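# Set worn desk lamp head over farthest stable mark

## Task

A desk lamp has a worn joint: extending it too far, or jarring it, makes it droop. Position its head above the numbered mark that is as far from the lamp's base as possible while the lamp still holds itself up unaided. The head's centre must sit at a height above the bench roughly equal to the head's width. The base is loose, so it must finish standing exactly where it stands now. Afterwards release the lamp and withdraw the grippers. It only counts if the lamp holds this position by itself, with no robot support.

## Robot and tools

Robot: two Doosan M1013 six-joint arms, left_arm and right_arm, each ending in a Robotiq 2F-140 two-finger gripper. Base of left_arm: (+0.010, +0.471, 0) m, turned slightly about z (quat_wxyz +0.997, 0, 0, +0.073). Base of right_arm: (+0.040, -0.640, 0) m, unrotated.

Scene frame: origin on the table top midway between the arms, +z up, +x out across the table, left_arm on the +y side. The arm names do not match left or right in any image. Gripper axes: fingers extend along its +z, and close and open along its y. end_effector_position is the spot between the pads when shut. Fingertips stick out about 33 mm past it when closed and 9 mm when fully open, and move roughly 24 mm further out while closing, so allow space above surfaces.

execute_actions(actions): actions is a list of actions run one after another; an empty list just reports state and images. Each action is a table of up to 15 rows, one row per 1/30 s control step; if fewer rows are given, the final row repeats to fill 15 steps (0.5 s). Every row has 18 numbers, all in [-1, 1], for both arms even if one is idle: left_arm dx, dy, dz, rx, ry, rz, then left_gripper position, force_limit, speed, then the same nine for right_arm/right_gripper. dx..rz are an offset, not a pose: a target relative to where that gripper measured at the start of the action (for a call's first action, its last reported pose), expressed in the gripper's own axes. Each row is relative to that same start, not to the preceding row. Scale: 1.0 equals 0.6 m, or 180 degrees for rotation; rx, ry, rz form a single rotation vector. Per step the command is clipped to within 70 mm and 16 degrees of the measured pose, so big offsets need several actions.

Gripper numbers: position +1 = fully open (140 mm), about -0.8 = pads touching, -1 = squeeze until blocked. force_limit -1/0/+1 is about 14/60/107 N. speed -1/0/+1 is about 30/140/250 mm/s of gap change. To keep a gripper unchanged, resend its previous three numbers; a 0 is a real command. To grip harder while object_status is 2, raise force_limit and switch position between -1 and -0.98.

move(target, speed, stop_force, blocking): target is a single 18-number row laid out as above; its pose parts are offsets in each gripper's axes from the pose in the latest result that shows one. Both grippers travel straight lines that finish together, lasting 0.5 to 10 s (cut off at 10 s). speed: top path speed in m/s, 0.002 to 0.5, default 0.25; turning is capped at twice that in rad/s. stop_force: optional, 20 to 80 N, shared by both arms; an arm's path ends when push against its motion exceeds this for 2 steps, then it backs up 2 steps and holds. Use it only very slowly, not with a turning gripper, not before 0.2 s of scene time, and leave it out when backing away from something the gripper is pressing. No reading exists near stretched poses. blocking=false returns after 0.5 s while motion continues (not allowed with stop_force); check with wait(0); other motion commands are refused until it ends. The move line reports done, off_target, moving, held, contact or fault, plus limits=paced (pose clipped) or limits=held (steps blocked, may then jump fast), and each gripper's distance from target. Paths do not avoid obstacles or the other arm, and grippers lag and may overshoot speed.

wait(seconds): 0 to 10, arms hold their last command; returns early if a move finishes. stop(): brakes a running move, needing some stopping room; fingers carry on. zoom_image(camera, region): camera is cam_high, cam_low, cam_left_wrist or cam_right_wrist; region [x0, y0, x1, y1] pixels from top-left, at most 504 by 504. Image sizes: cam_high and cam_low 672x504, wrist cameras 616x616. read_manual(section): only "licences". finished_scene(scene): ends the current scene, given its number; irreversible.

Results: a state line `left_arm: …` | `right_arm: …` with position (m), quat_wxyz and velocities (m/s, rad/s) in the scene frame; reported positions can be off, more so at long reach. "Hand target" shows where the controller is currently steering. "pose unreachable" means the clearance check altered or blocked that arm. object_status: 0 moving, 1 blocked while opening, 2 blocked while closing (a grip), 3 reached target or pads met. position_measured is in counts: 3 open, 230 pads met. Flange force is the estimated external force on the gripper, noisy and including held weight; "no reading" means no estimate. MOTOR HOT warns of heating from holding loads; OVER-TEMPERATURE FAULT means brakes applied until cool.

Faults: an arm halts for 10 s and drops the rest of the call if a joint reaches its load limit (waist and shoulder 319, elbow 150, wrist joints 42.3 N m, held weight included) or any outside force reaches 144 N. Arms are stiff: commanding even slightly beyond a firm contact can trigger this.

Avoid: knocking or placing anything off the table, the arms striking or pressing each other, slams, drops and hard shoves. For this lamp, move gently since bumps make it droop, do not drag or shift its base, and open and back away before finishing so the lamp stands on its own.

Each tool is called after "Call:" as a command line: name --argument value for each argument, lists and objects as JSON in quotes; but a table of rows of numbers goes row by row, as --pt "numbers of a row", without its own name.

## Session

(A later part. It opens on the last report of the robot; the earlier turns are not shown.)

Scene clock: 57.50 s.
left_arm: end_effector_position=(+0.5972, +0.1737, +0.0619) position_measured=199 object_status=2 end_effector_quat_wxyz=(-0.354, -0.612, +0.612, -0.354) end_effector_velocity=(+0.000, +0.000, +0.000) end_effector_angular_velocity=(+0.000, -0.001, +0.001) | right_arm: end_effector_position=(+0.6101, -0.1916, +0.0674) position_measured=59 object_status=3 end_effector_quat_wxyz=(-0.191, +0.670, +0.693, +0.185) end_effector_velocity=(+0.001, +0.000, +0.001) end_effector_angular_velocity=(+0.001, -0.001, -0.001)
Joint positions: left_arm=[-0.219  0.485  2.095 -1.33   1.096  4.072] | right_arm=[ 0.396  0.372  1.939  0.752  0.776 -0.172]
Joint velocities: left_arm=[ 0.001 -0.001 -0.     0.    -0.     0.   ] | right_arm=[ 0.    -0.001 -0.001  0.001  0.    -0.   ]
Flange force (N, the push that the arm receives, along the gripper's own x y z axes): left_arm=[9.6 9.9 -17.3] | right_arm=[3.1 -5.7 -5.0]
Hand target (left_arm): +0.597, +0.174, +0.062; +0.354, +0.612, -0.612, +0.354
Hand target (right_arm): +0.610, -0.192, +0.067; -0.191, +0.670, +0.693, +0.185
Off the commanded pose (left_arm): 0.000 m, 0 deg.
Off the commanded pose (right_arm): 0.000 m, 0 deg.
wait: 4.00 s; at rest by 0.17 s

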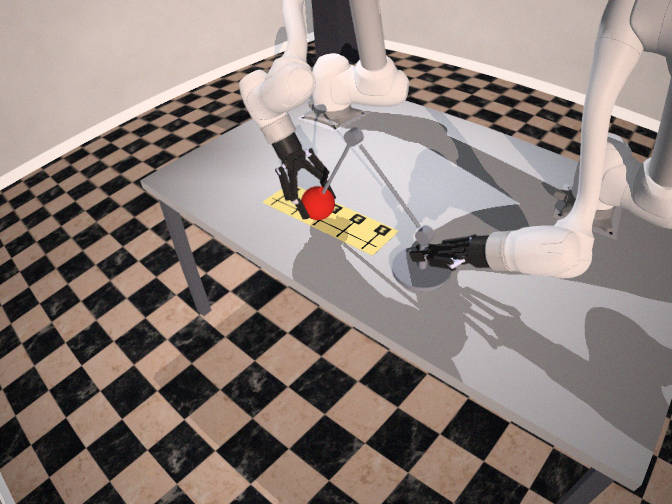

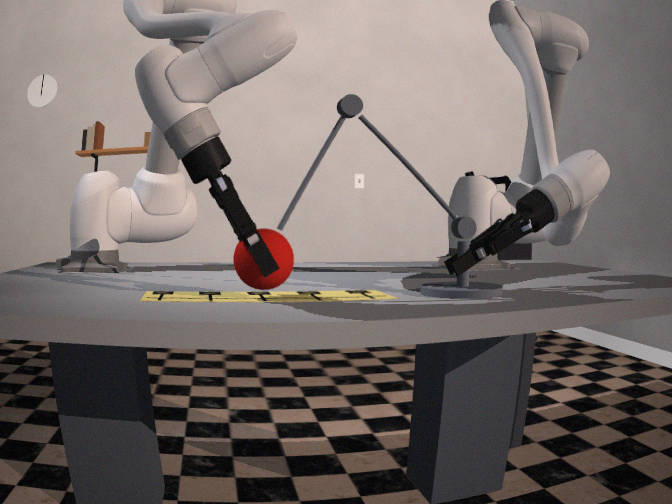

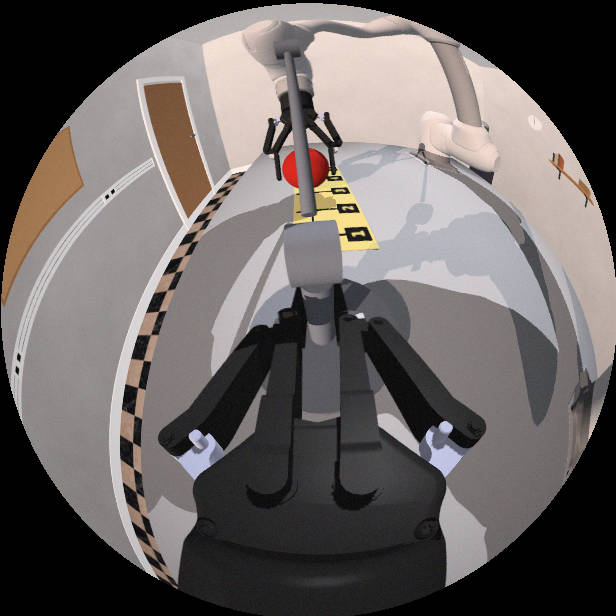

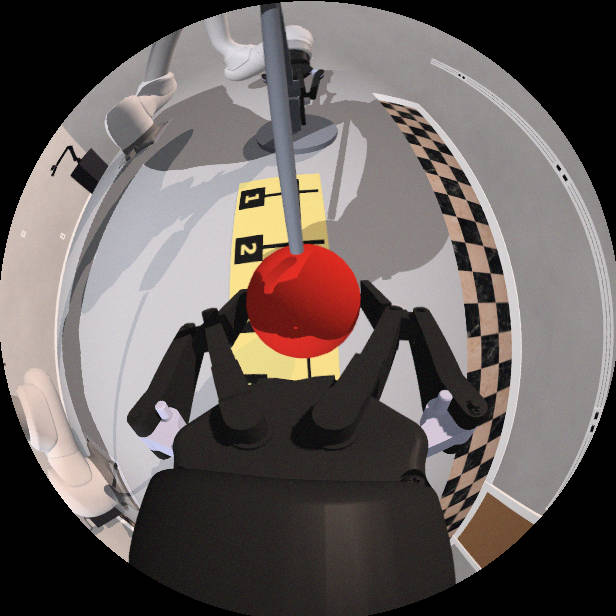

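Call:
execute_actions --actions '[[[0,0,0,0,0,0,-1,0.4,-0.6, 0,0,0,0,0,0,-1,-0.3,-1]], [[0,0,0,0,0,0,-1,0.4,-0.6, 0.0001,0,-0.0001,0,-0.0001,0,-1,-0.3,-1], [0,0,0,0,0,0,-1,0.4,-0.6, 0.0006,0,-0.0010,0,-0.0006,0,-1,-0.3,-1], [0,0,0,0,0,0,-1,0.4,-0.6, 0.0019,0,-0.0032,0,-0.0017,0,-1,-0.3,-1], [0,0,0,0,0,0,-1,0.4,-0.6, 0.0039,0,-0.0066,0,-0.0035,0,-1,-0.3,-1], [0,0,0,0,0,0,-1,0.4,-0.6, 0.0068,0,-0.0114,0,-0.0061,0,-1,-0.3,-1], [0,0,0,0,0,0,-1,0.4,-0.6, 0.0103,0,-0.0173,0,-0.0092,0,-1,-0.3,-1], [0,0,0,0,0,0,-1,0.4,-0.6, 0.0142,0,-0.0238,0,-0.0126,0,-1,-0.3,-1], [0,0,0,0,0,0,-1,0.4,-0.6, 0.0182,0,-0.0306,0,-0.0163,0,-1,-0.3,-1], [0,0,0,0,0,0,-1,0.4,-0.6, 0.0221,0,-0.0371,0,-0.0197,0,-1,-0.3,-1], [0,0,0,0,0,0,-1,0.4,-0.6, 0.0256,0,-0.0430,0,-0.0228,0,-1,-0.3,-1], [0,0,0,0,0,0,-1,0.4,-0.6, 0.0285,0,-0.0478,0,-0.0254,0,-1,-0.3,-1], [0,0,0,0,0,0,-1,0.4,-0.6, 0.0305,0,-0.0512,0,-0.0272,0,-1,-0.3,-1], [0,0,0,0,0,0,-1,0.4,-0.6, 0.0318,0,-0.0534,0,-0.0283,0,-1,-0.3,-1], [0,0,0,0,0,0,-1,0.4,-0.6, 0.0323,0,-0.0543,0,-0.0288,0,-1,-0.3,-1], [0,0,0,0,0,0,-1,0.4,-0.6, 0.0324,0,-0.0544,0,-0.0289,0,-1,-0.3,-1]]]'

Call:
wait --seconds 1

Call:
zoom_image --camera "cam_low" --region '[205, 195, 320, 310]'

Call:
zoom_image --camera "cam_high" --region '[270, 165, 370, 250]'

Scene clock: 64.10 s.
left_arm: end_effector_position=(+0.5972, +0.1737, +0.0619) position_measured=199 object_status=2 end_effector_quat_wxyz=(-0.354, -0.612, +0.612, -0.354) end_effector_velocity=(+0.001, +0.000, -0.000) end_effector_angular_velocity=(+0.001, -0.000, +0.002) | right_arm: end_effector_position=(+0.6102, -0.1918, +0.1048) position_measured=79 object_status=2 end_effector_quat_wxyz=(-0.160, +0.678, +0.701, +0.155) end_effector_velocity=(-0.002, +0.003, +0.030) end_effector_angular_velocity=(-0.086, +0.010, +0.004)
Joint positions: left_arm=[-0.219  0.485  2.095 -1.33   1.096  4.072] | right_arm=[0.434 0.33  1.883 0.573 0.829 0.028]
Joint velocities: left_arm=[ 0.001  0.    -0.001 -0.    -0.001 -0.   ] | right_arm=[ 0.039 -0.022 -0.062 -0.157  0.068  0.177]
Flange force (N, the push that the arm receives, along the gripper's own x y z axes): left_arm=[1.3 2.5 -15.9] | right_arm=[-8.9 -3.0 2.0]
Flange force at the end of the 1st action (N, along the gripper's axes at the end of the call): left_arm=[5.2 7.5 -16.0] | right_arm=[-0.4 -6.9 -7.2]
Hand target (left_arm): +0.597, +0.174, +0.062; +0.354, +0.612, -0.612, +0.354
Hand target (right_arm): +0.610, -0.192, +0.105; -0.159, +0.678, +0.701, +0.154
Off the commanded pose (left_arm): 0.000 m, 0 deg.
Off the commanded pose (right_arm): 0.001 m, 0 deg.

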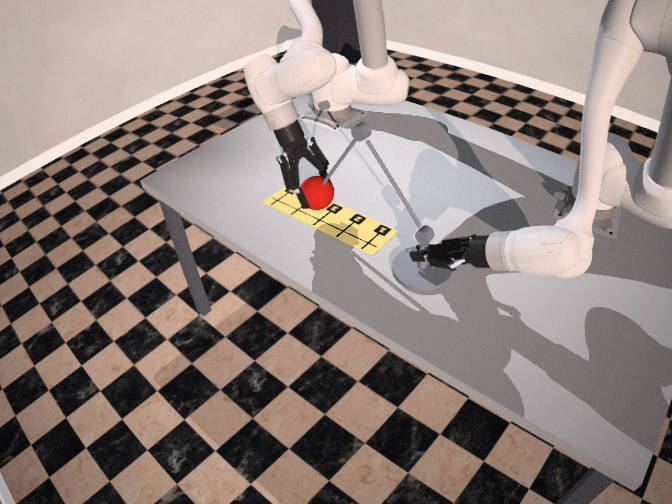

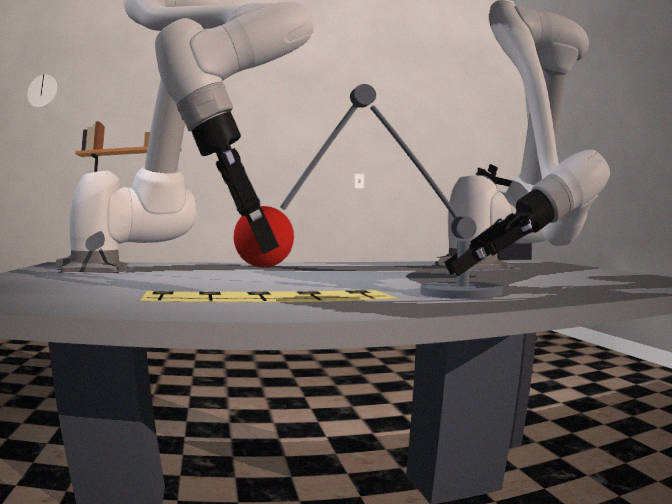

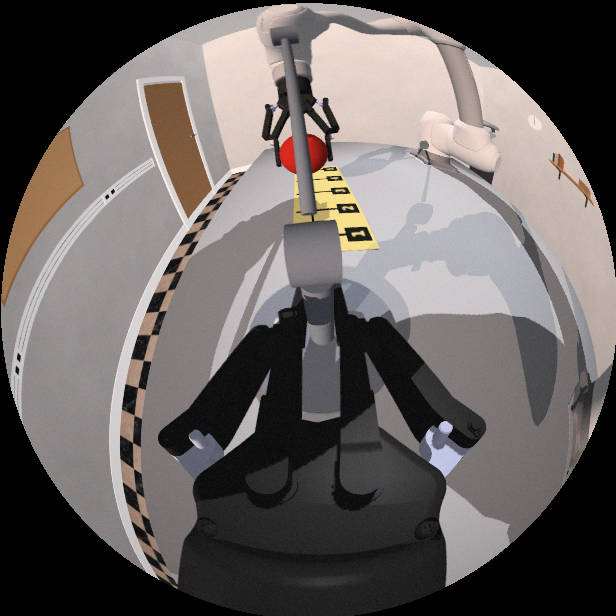

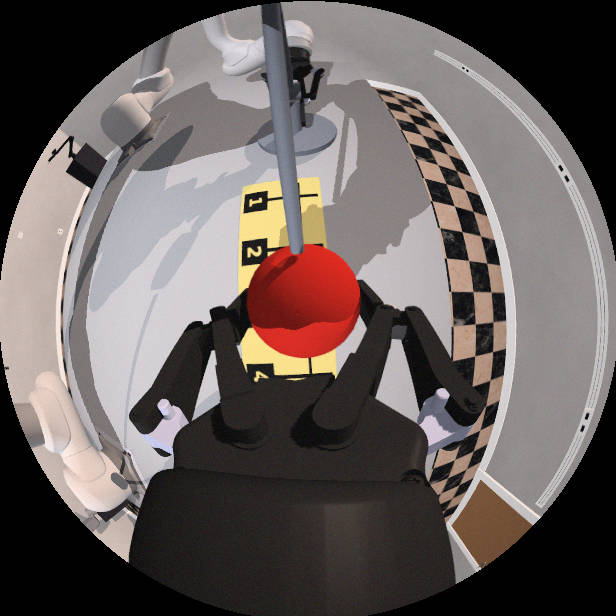

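Scene clock: 65.10 s.
left_arm: end_effector_position=(+0.5972, +0.1737, +0.0619) position_measured=199 object_status=2 end_effector_quat_wxyz=(-0.354, -0.612, +0.612, -0.354) end_effector_velocity=(-0.000, +0.000, -0.000) end_effector_angular_velocity=(+0.000, +0.000, +0.000) | right_arm: end_effector_position=(+0.6101, -0.1918, +0.1054) position_measured=79 object_status=2 end_effector_quat_wxyz=(-0.159, +0.678, +0.701, +0.154) end_effector_velocity=(+0.000, +0.000, +0.000) end_effector_angular_velocity=(+0.001, -0.000, -0.000)
Joint positions: left_arm=[-0.219  0.485  2.095 -1.33   1.096  4.072] | right_arm=[0.435 0.33  1.881 0.568 0.831 0.033]
Joint velocities: left_arm=[ 0.    -0.     0.001 -0.    -0.    -0.   ] | right_arm=[-0.    -0.    -0.     0.001 -0.    -0.   ]
Flange force (N, the push that the arm receives, along the gripper's own x y z axes): left_arm=[7.8 7.4 -14.0] | right_arm=[-4.7 -7.2 -0.2]
Hand target (left_arm): +0.597, +0.174, +0.062; +0.354, +0.612, -0.612, +0.354
Hand target (right_arm): +0.610, -0.192, +0.105; -0.159, +0.678, +0.701, +0.154
Off the commanded pose (left_arm): 0.000 m, 0 deg.
Off the commanded pose (right_arm): 0.000 m, 0 deg.
wait: 1.00 s; at rest by 0.17 s

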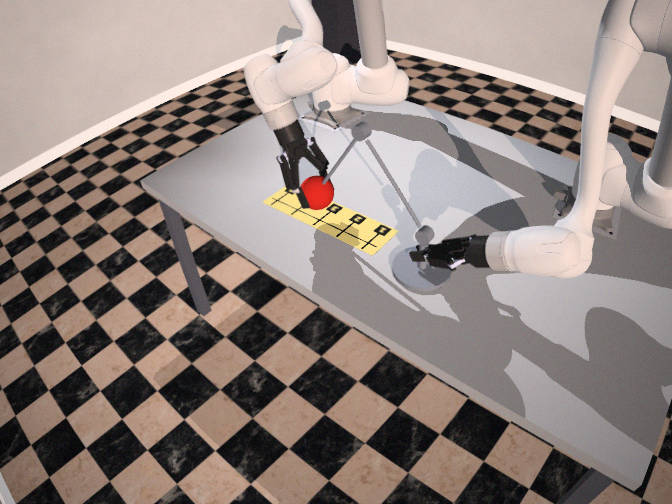

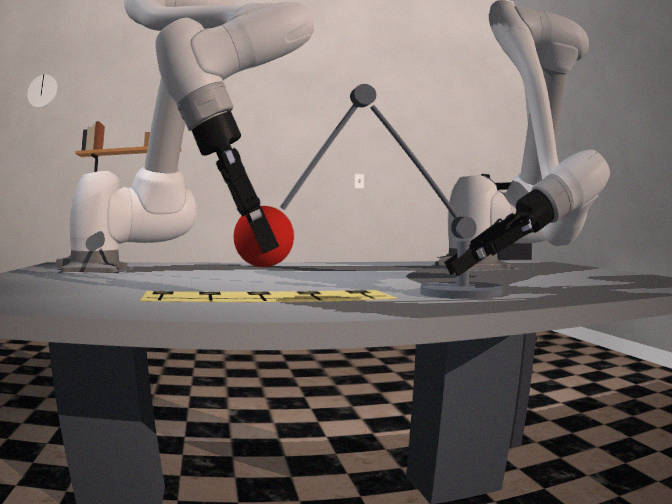

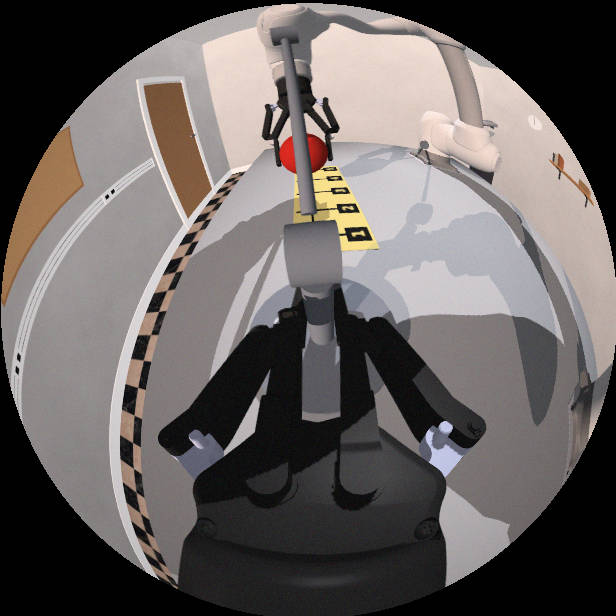

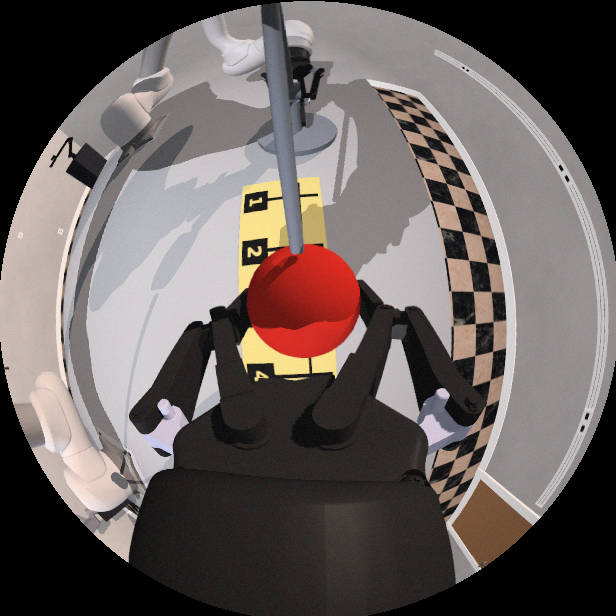

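Region (205, 195, 320, 310) of cam_low's 672x504 image, scaled by 4.383, with more detail than that image has.

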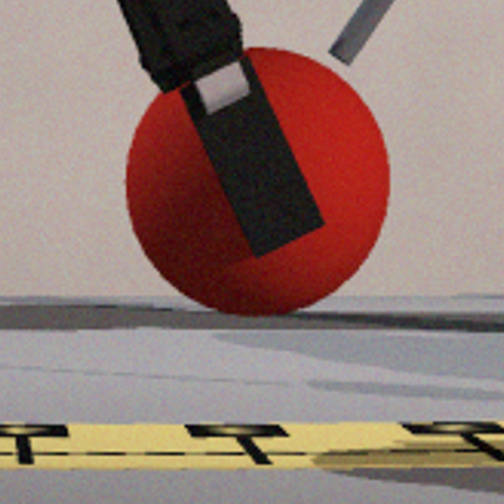

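Region (270, 165, 370, 250) of cam_high's 672x504 image, scaled by 5.040, with more detail than that image has; it fills the top 428 rows of this view, and the rest is white.

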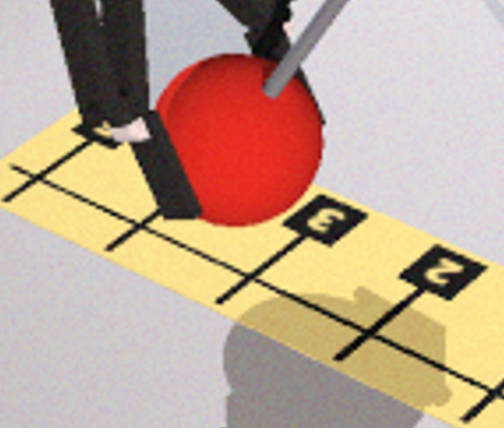

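Call:
execute_actions --actions '[[[0,0,0,0,0,0,-1,0.4,-0.6, 0,0,0,0,0,0,0.55,-0.3,-1]]]'

Call:
wait --seconds 2

Call:
zoom_image --camera "cam_low" --region '[205, 195, 320, 310]'

Scene clock: 65.97 s.
left_arm: end_effector_position=(+0.5972, +0.1737, +0.0619) position_measured=199 object_status=2 end_effector_quat_wxyz=(-0.354, -0.612, +0.612, -0.354) end_effector_velocity=(+0.001, +0.001, -0.000) end_effector_angular_velocity=(-0.000, +0.000, +0.002) | right_arm: end_effector_position=(+0.6101, -0.1918, +0.1054) position_measured=59 object_status=0 end_effector_quat_wxyz=(-0.159, +0.678, +0.701, +0.154) end_effector_velocity=(-0.000, +0.000, -0.000) end_effector_angular_velocity=(+0.001, +0.001, -0.000)
Joint positions: left_arm=[-0.219  0.485  2.095 -1.33   1.096  4.072] | right_arm=[0.435 0.33  1.881 0.568 0.831 0.033]
Joint velocities: left_arm=[ 0.002  0.001 -0.001 -0.    -0.    -0.   ] | right_arm=[ 0.    -0.     0.001  0.001 -0.    -0.   ]
Flange force (N, the push that the arm receives, along the gripper's own x y z axes): left_arm=[8.4 8.3 -17.4] | right_arm=[0.5 -2.3 -1.2]
Hand target (left_arm): +0.597, +0.174, +0.062; +0.354, +0.612, -0.612, +0.354
Hand target (right_arm): +0.610, -0.192, +0.105; -0.159, +0.678, +0.701, +0.154
Off the commanded pose (left_arm): 0.000 m, 0 deg.
Off the commanded pose (right_arm): 0.000 m, 0 deg.

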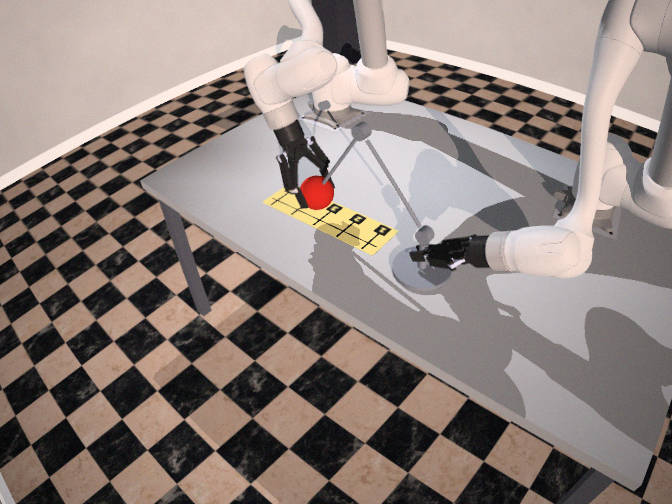

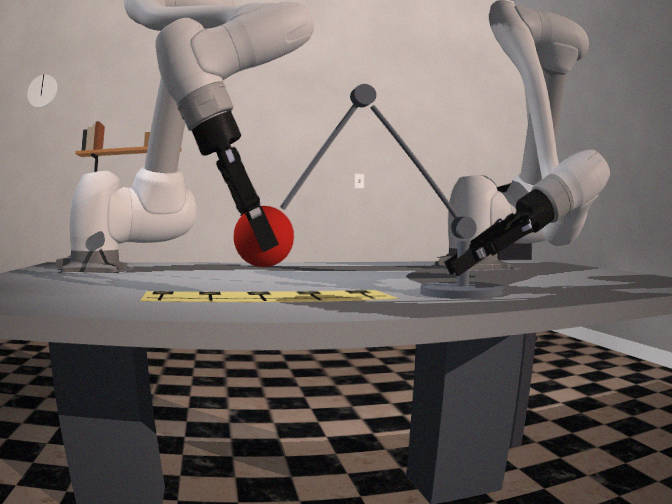

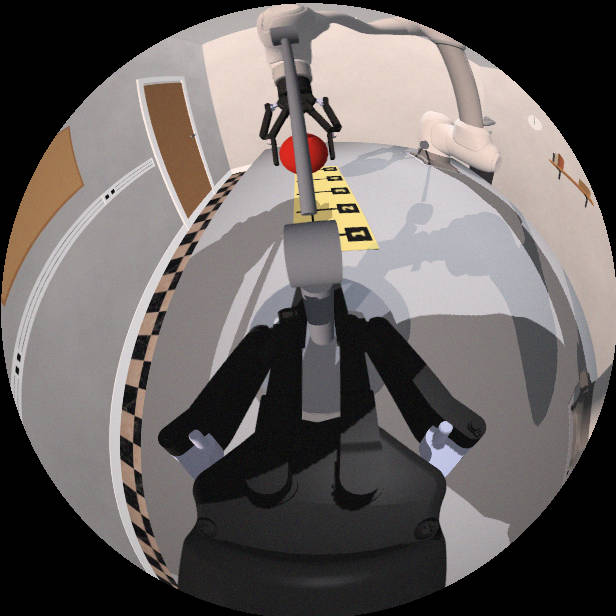

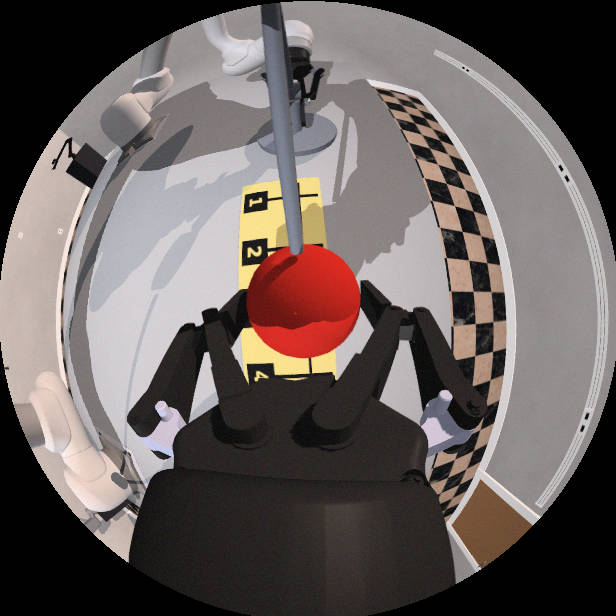

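Scene clock: 67.97 s.
left_arm: end_effector_position=(+0.5972, +0.1737, +0.0619) position_measured=199 object_status=2 end_effector_quat_wxyz=(-0.354, -0.612, +0.612, -0.354) end_effector_velocity=(-0.001, -0.000, -0.001) end_effector_angular_velocity=(+0.000, +0.002, -0.000) | right_arm: end_effector_position=(+0.6101, -0.1918, +0.1054) position_measured=59 object_status=3 end_effector_quat_wxyz=(-0.159, +0.678, +0.701, +0.154) end_effector_velocity=(-0.001, -0.000, -0.001) end_effector_angular_velocity=(+0.000, +0.002, -0.001)
Joint positions: left_arm=[-0.219  0.485  2.095 -1.33   1.096  4.072] | right_arm=[0.435 0.33  1.881 0.568 0.831 0.033]
Joint velocities: left_arm=[-0.     0.001  0.     0.    -0.    -0.   ] | right_arm=[ 0.     0.     0.001  0.001 -0.     0.   ]
Flange force (N, the push that the arm receives, along the gripper's own x y z axes): left_arm=[6.9 9.0 -18.9] | right_arm=[1.8 -3.4 -2.3]
Hand target (left_arm): +0.597, +0.174, +0.062; +0.354, +0.612, -0.612, +0.354
Hand target (right_arm): +0.610, -0.192, +0.105; -0.159, +0.678, +0.701, +0.154
Off the commanded pose (left_arm): 0.000 m, 0 deg.
Off the commanded pose (right_arm): 0.000 m, 0 deg.
wait: 2.00 s; at rest by 0.17 s

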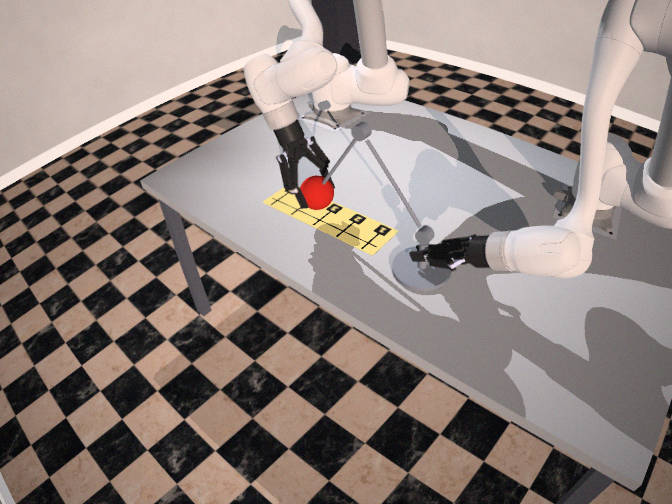

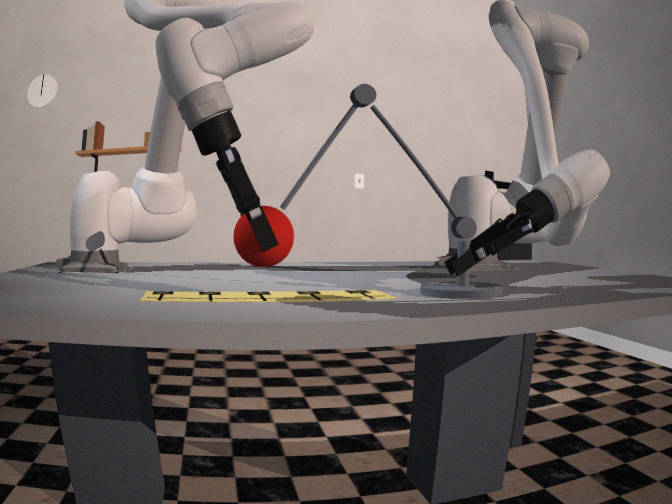

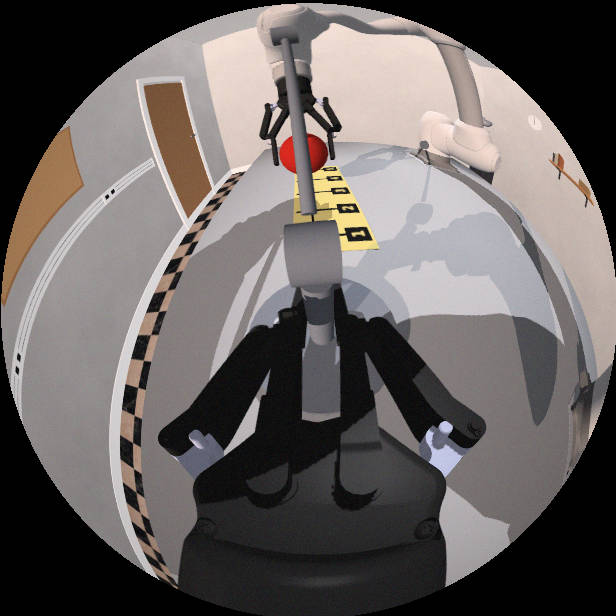

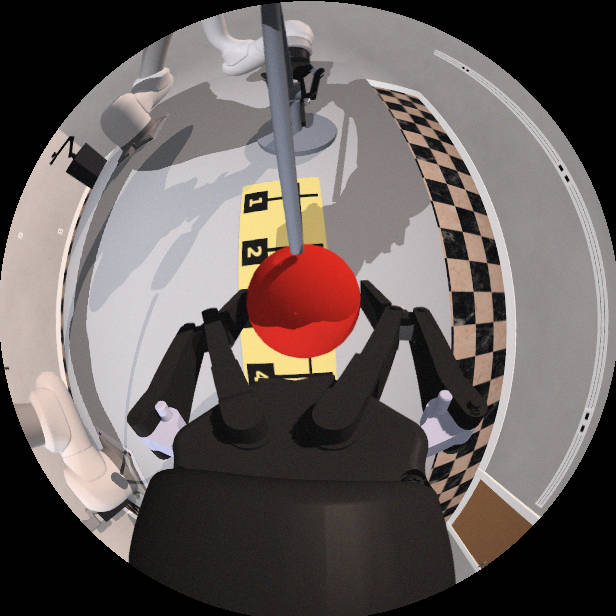

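Region (205, 195, 320, 310) of cam_low's 672x504 image, scaled by 4.383, with more detail than that image has.

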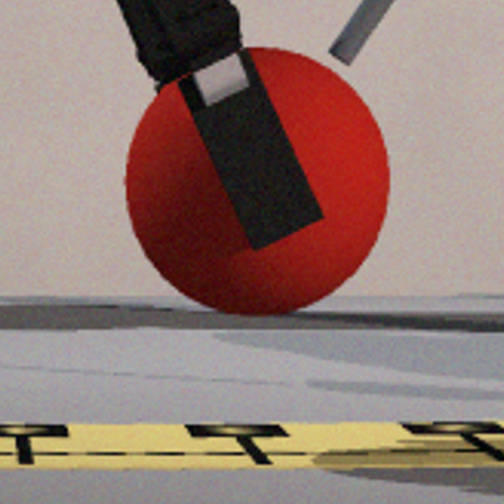

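Call:
execute_actions --actions '[[[0,0,0,0,0,0,-0.2,0.4,-1, 0,0,0,0,0,0,1,-0.3,-0.5]]]'

Call:
zoom_image --camera "cam_low" --region '[205, 195, 320, 310]'

Scene clock: 69.37 s.
left_arm: end_effector_position=(+0.5972, +0.1737, +0.0618) position_measured=177 object_status=0 end_effector_quat_wxyz=(-0.354, -0.612, +0.612, -0.354) end_effector_velocity=(+0.001, +0.001, -0.000) end_effector_angular_velocity=(+0.000, -0.001, +0.002) | right_arm: end_effector_position=(+0.6101, -0.1918, +0.1054) position_measured=3 object_status=0 end_effector_quat_wxyz=(-0.159, +0.678, +0.701, +0.154) end_effector_velocity=(-0.000, -0.000, -0.001) end_effector_angular_velocity=(-0.001, +0.001, +0.001)
Joint positions: left_arm=[-0.219  0.485  2.095 -1.33   1.096  4.072] | right_arm=[0.435 0.33  1.881 0.568 0.831 0.033]
Joint velocities: left_arm=[ 0.002  0.001 -0.001 -0.    -0.     0.   ] | right_arm=[ 0.     0.002  0.    -0.     0.    -0.001]
Flange force (N, the push that the arm receives, along the gripper's own x y z axes): left_arm=[3.9 11.5 -5.5] | right_arm=[0.3 -6.6 -2.0]
Hand target (left_arm): +0.597, +0.174, +0.062; +0.354, +0.612, -0.612, +0.354
Hand target (right_arm): +0.610, -0.192, +0.105; -0.159, +0.678, +0.701, +0.154
Off the commanded pose (left_arm): 0.000 m, 0 deg.
Off the commanded pose (right_arm): 0.000 m, 0 deg.

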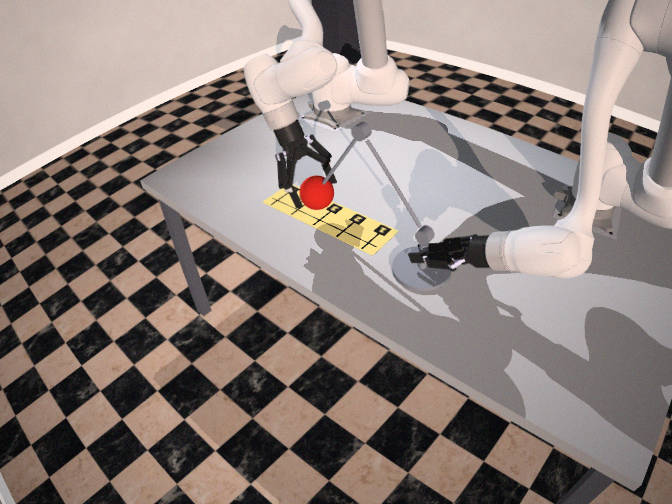

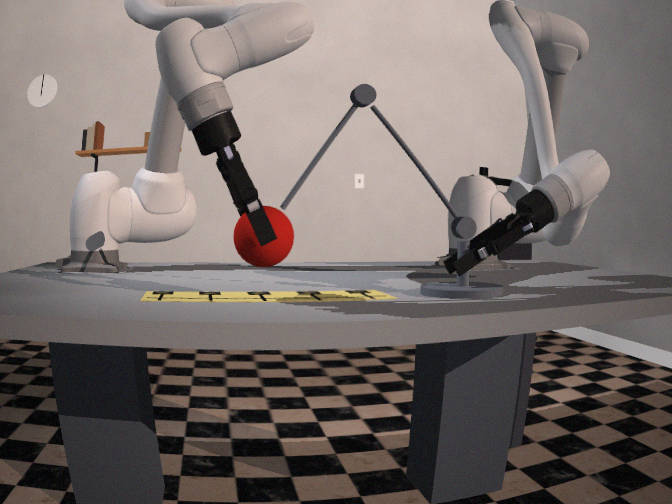

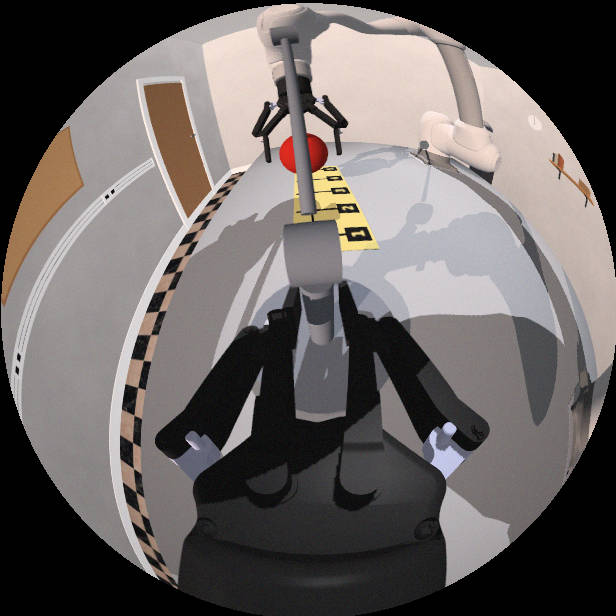

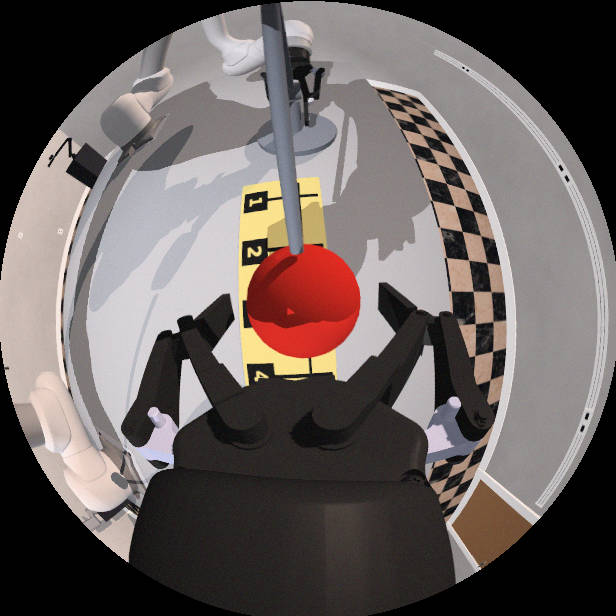

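Region (205, 195, 320, 310) of cam_low's 672x504 image, scaled by 4.383, with more detail than that image has.

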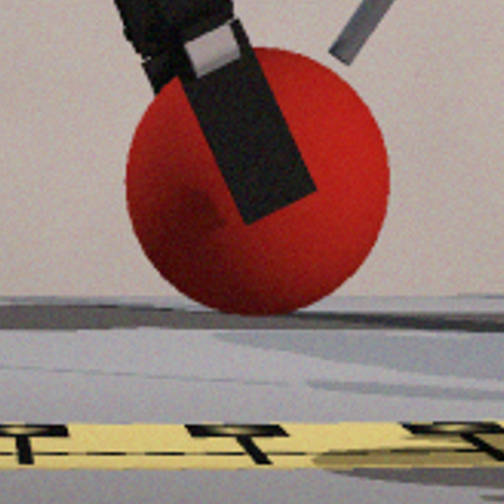

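Call:
move --target '[0,0,-0.42,0,0,0,0.5,0.4,0, 0,0,-0.42,0,0,0,1,-0.3,-0.5]' --speed 0.25

Call:
wait --seconds 3

Call:
zoom_image --camera "cam_low" --region '[205, 195, 320, 310]'

Call:
zoom_image --camera "cam_high" --region '[260, 110, 480, 300]'

Scene clock: 71.30 s.
left_arm: end_effector_position=(+0.5969, +0.3915, +0.1879) position_measured=66 object_status=3 end_effector_quat_wxyz=(-0.354, -0.612, +0.612, -0.354) end_effector_velocity=(-0.000, -0.000, -0.000) end_effector_angular_velocity=(-0.000, +0.001, +0.000) | right_arm: end_effector_position=(+0.6133, -0.3007, +0.3324) position_measured=3 object_status=3 end_effector_quat_wxyz=(-0.159, +0.678, +0.701, +0.154) end_effector_velocity=(+0.000, -0.001, -0.000) end_effector_angular_velocity=(-0.002, -0.000, -0.000)
Joint positions: left_arm=[ 0.141  0.351  1.969 -1.001  1.409  3.921] | right_arm=[0.27  0.108 1.71  0.458 1.246 0.106]
Joint velocities: left_arm=[ 0.     0.     0.     0.     0.    -0.001] | right_arm=[-0.    -0.     0.    -0.002  0.     0.   ]
Flange force (N, the push that the arm receives, along the gripper's own x y z axes): left_arm=[1.2 14.3 -0.2] | right_arm=[0.6 -7.8 0.2]
Hand target (left_arm): +0.597, +0.392, +0.188; +0.354, +0.612, -0.612, +0.354
Hand target (right_arm): +0.613, -0.301, +0.332; -0.159, +0.678, +0.701, +0.154
Off the commanded pose (left_arm): 0.001 m, 0 deg.
Off the commanded pose (right_arm): 0.000 m, 0 deg.
move: done

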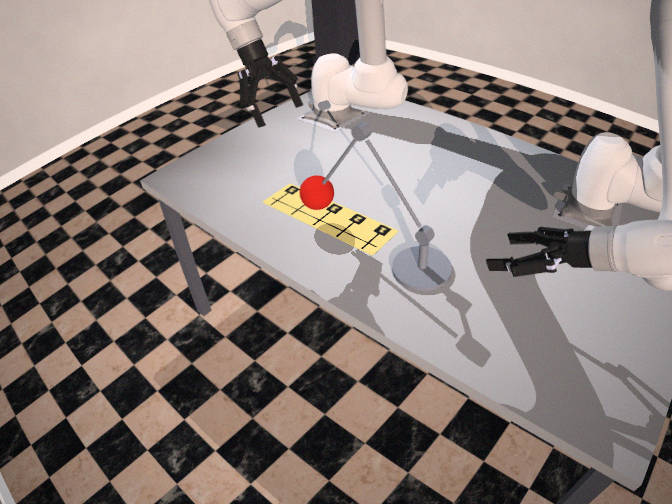

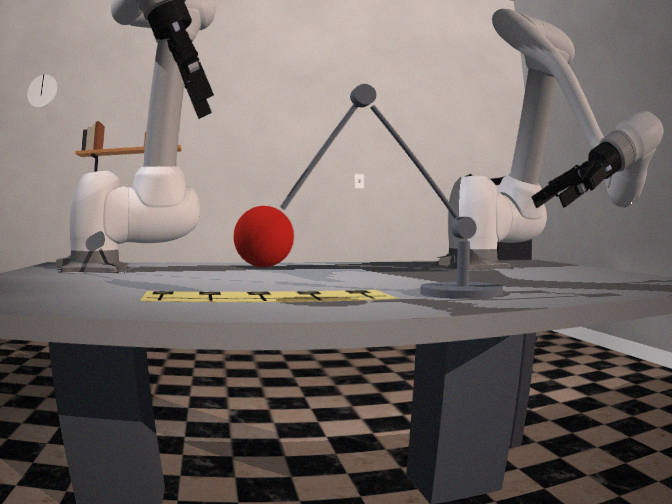

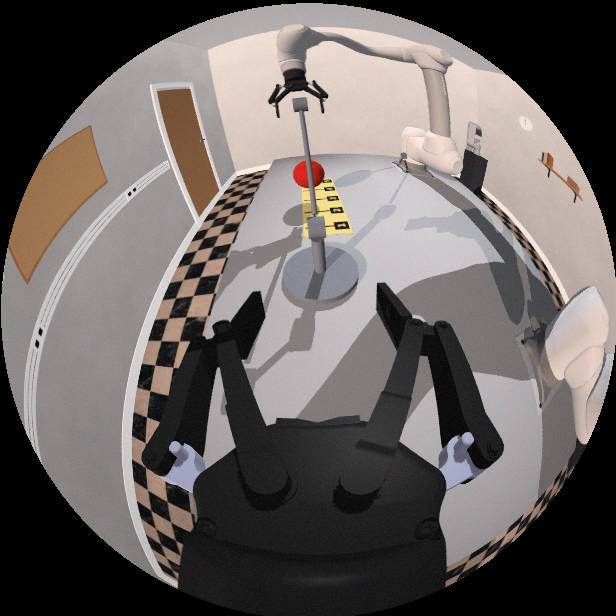

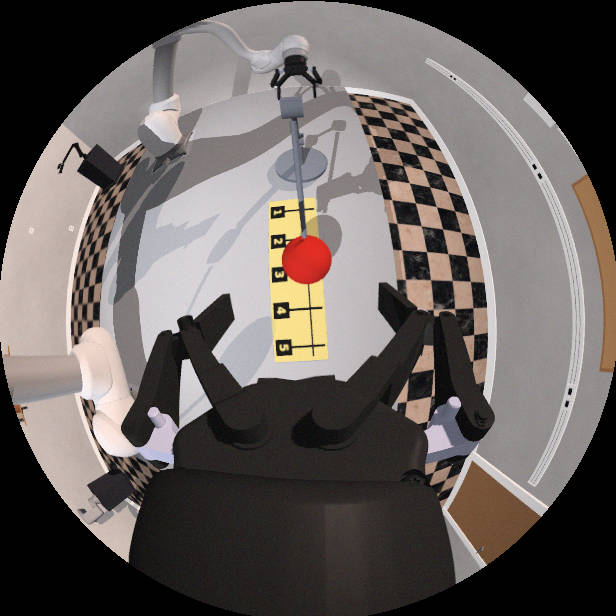

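Scene clock: 74.30 s.
left_arm: end_effector_position=(+0.5969, +0.3916, +0.1879) position_measured=66 object_status=3 end_effector_quat_wxyz=(-0.354, -0.612, +0.612, -0.354) end_effector_velocity=(+0.000, -0.000, +0.000) end_effector_angular_velocity=(-0.000, -0.000, -0.001) | right_arm: end_effector_position=(+0.6133, -0.3007, +0.3324) position_measured=3 object_status=3 end_effector_quat_wxyz=(-0.159, +0.678, +0.701, +0.154) end_effector_velocity=(-0.000, +0.000, +0.001) end_effector_angular_velocity=(+0.001, -0.001, -0.000)
Joint positions: left_arm=[ 0.141  0.351  1.969 -1.001  1.409  3.921] | right_arm=[0.27  0.108 1.709 0.458 1.246 0.106]
Joint velocities: left_arm=[-0.001 -0.    -0.    -0.     0.    -0.   ] | right_arm=[ 0.    -0.001 -0.     0.001  0.     0.   ]
Flange force (N, the push that the arm receives, along the gripper's own x y z axes): left_arm=[0.4 10.2 -3.9] | right_arm=[-1.7 -4.6 -0.3]
Hand target (left_arm): +0.597, +0.392, +0.188; +0.354, +0.612, -0.612, +0.354
Hand target (right_arm): +0.613, -0.301, +0.332; -0.159, +0.678, +0.701, +0.154
Off the commanded pose (left_arm): 0.000 m, 0 deg.
Off the commanded pose (right_arm): 0.000 m, 0 deg.
wait: 3.00 s; at rest by 0.17 s

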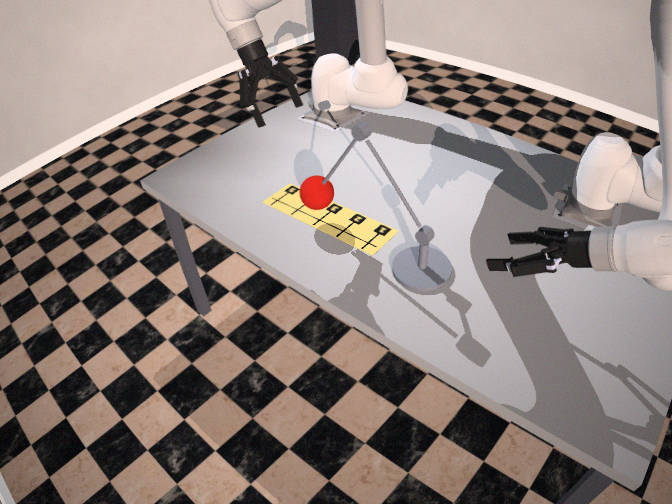

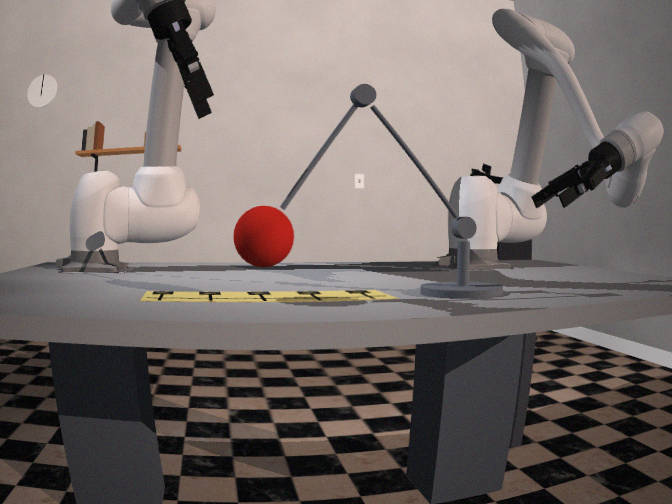

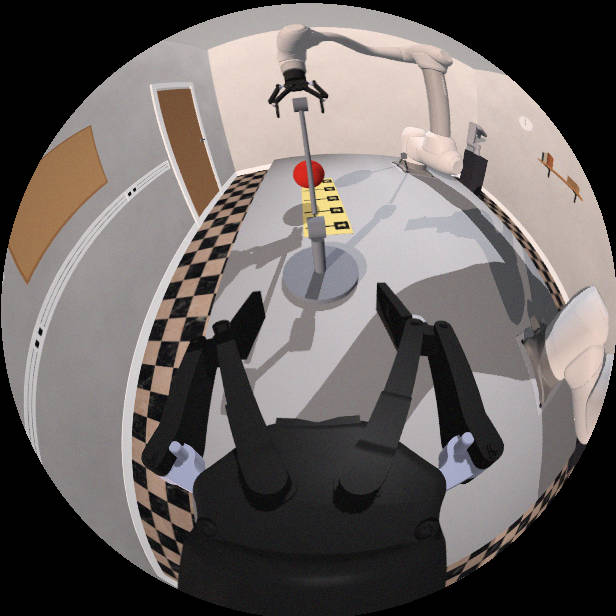

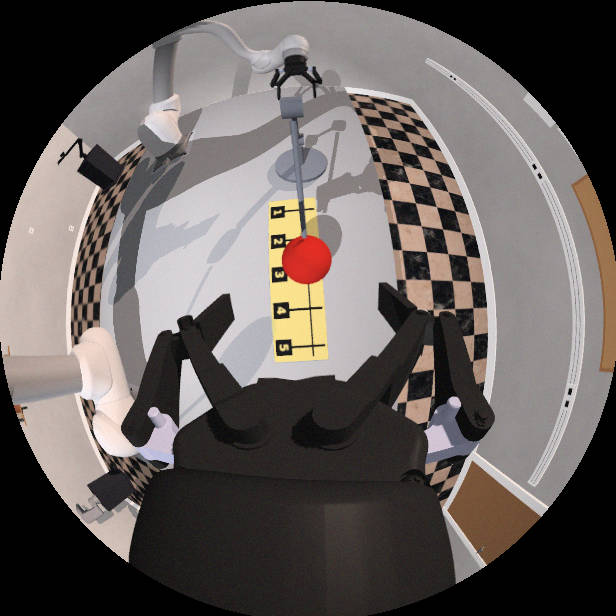

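Region (205, 195, 320, 310) of cam_low's 672x504 image, scaled by 4.383, with more detail than that image has.

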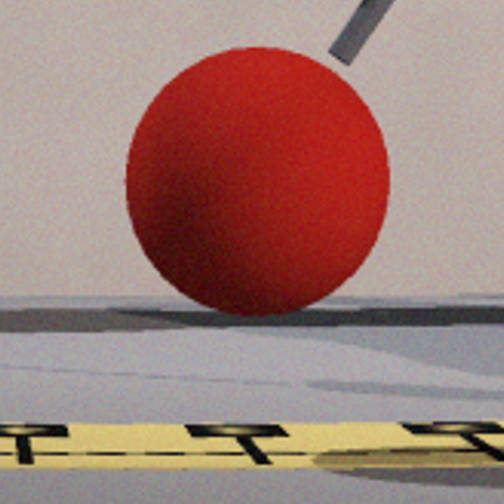

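Region (260, 110, 480, 300) of cam_high's 672x504 image, scaled by 2.291, with more detail than that image has; it fills the top 435 rows of this view, and the rest is white.

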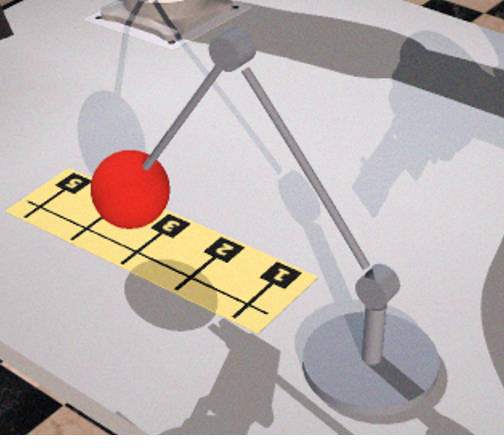

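The lamp is holding on its own over mark 3, with the head about one head-width above the bench. It sank when I released it over mark 4. Both arms are clear, so I'm ending the scene.

Call:
finished_scene --scene 2

The scene is finished: the task was done.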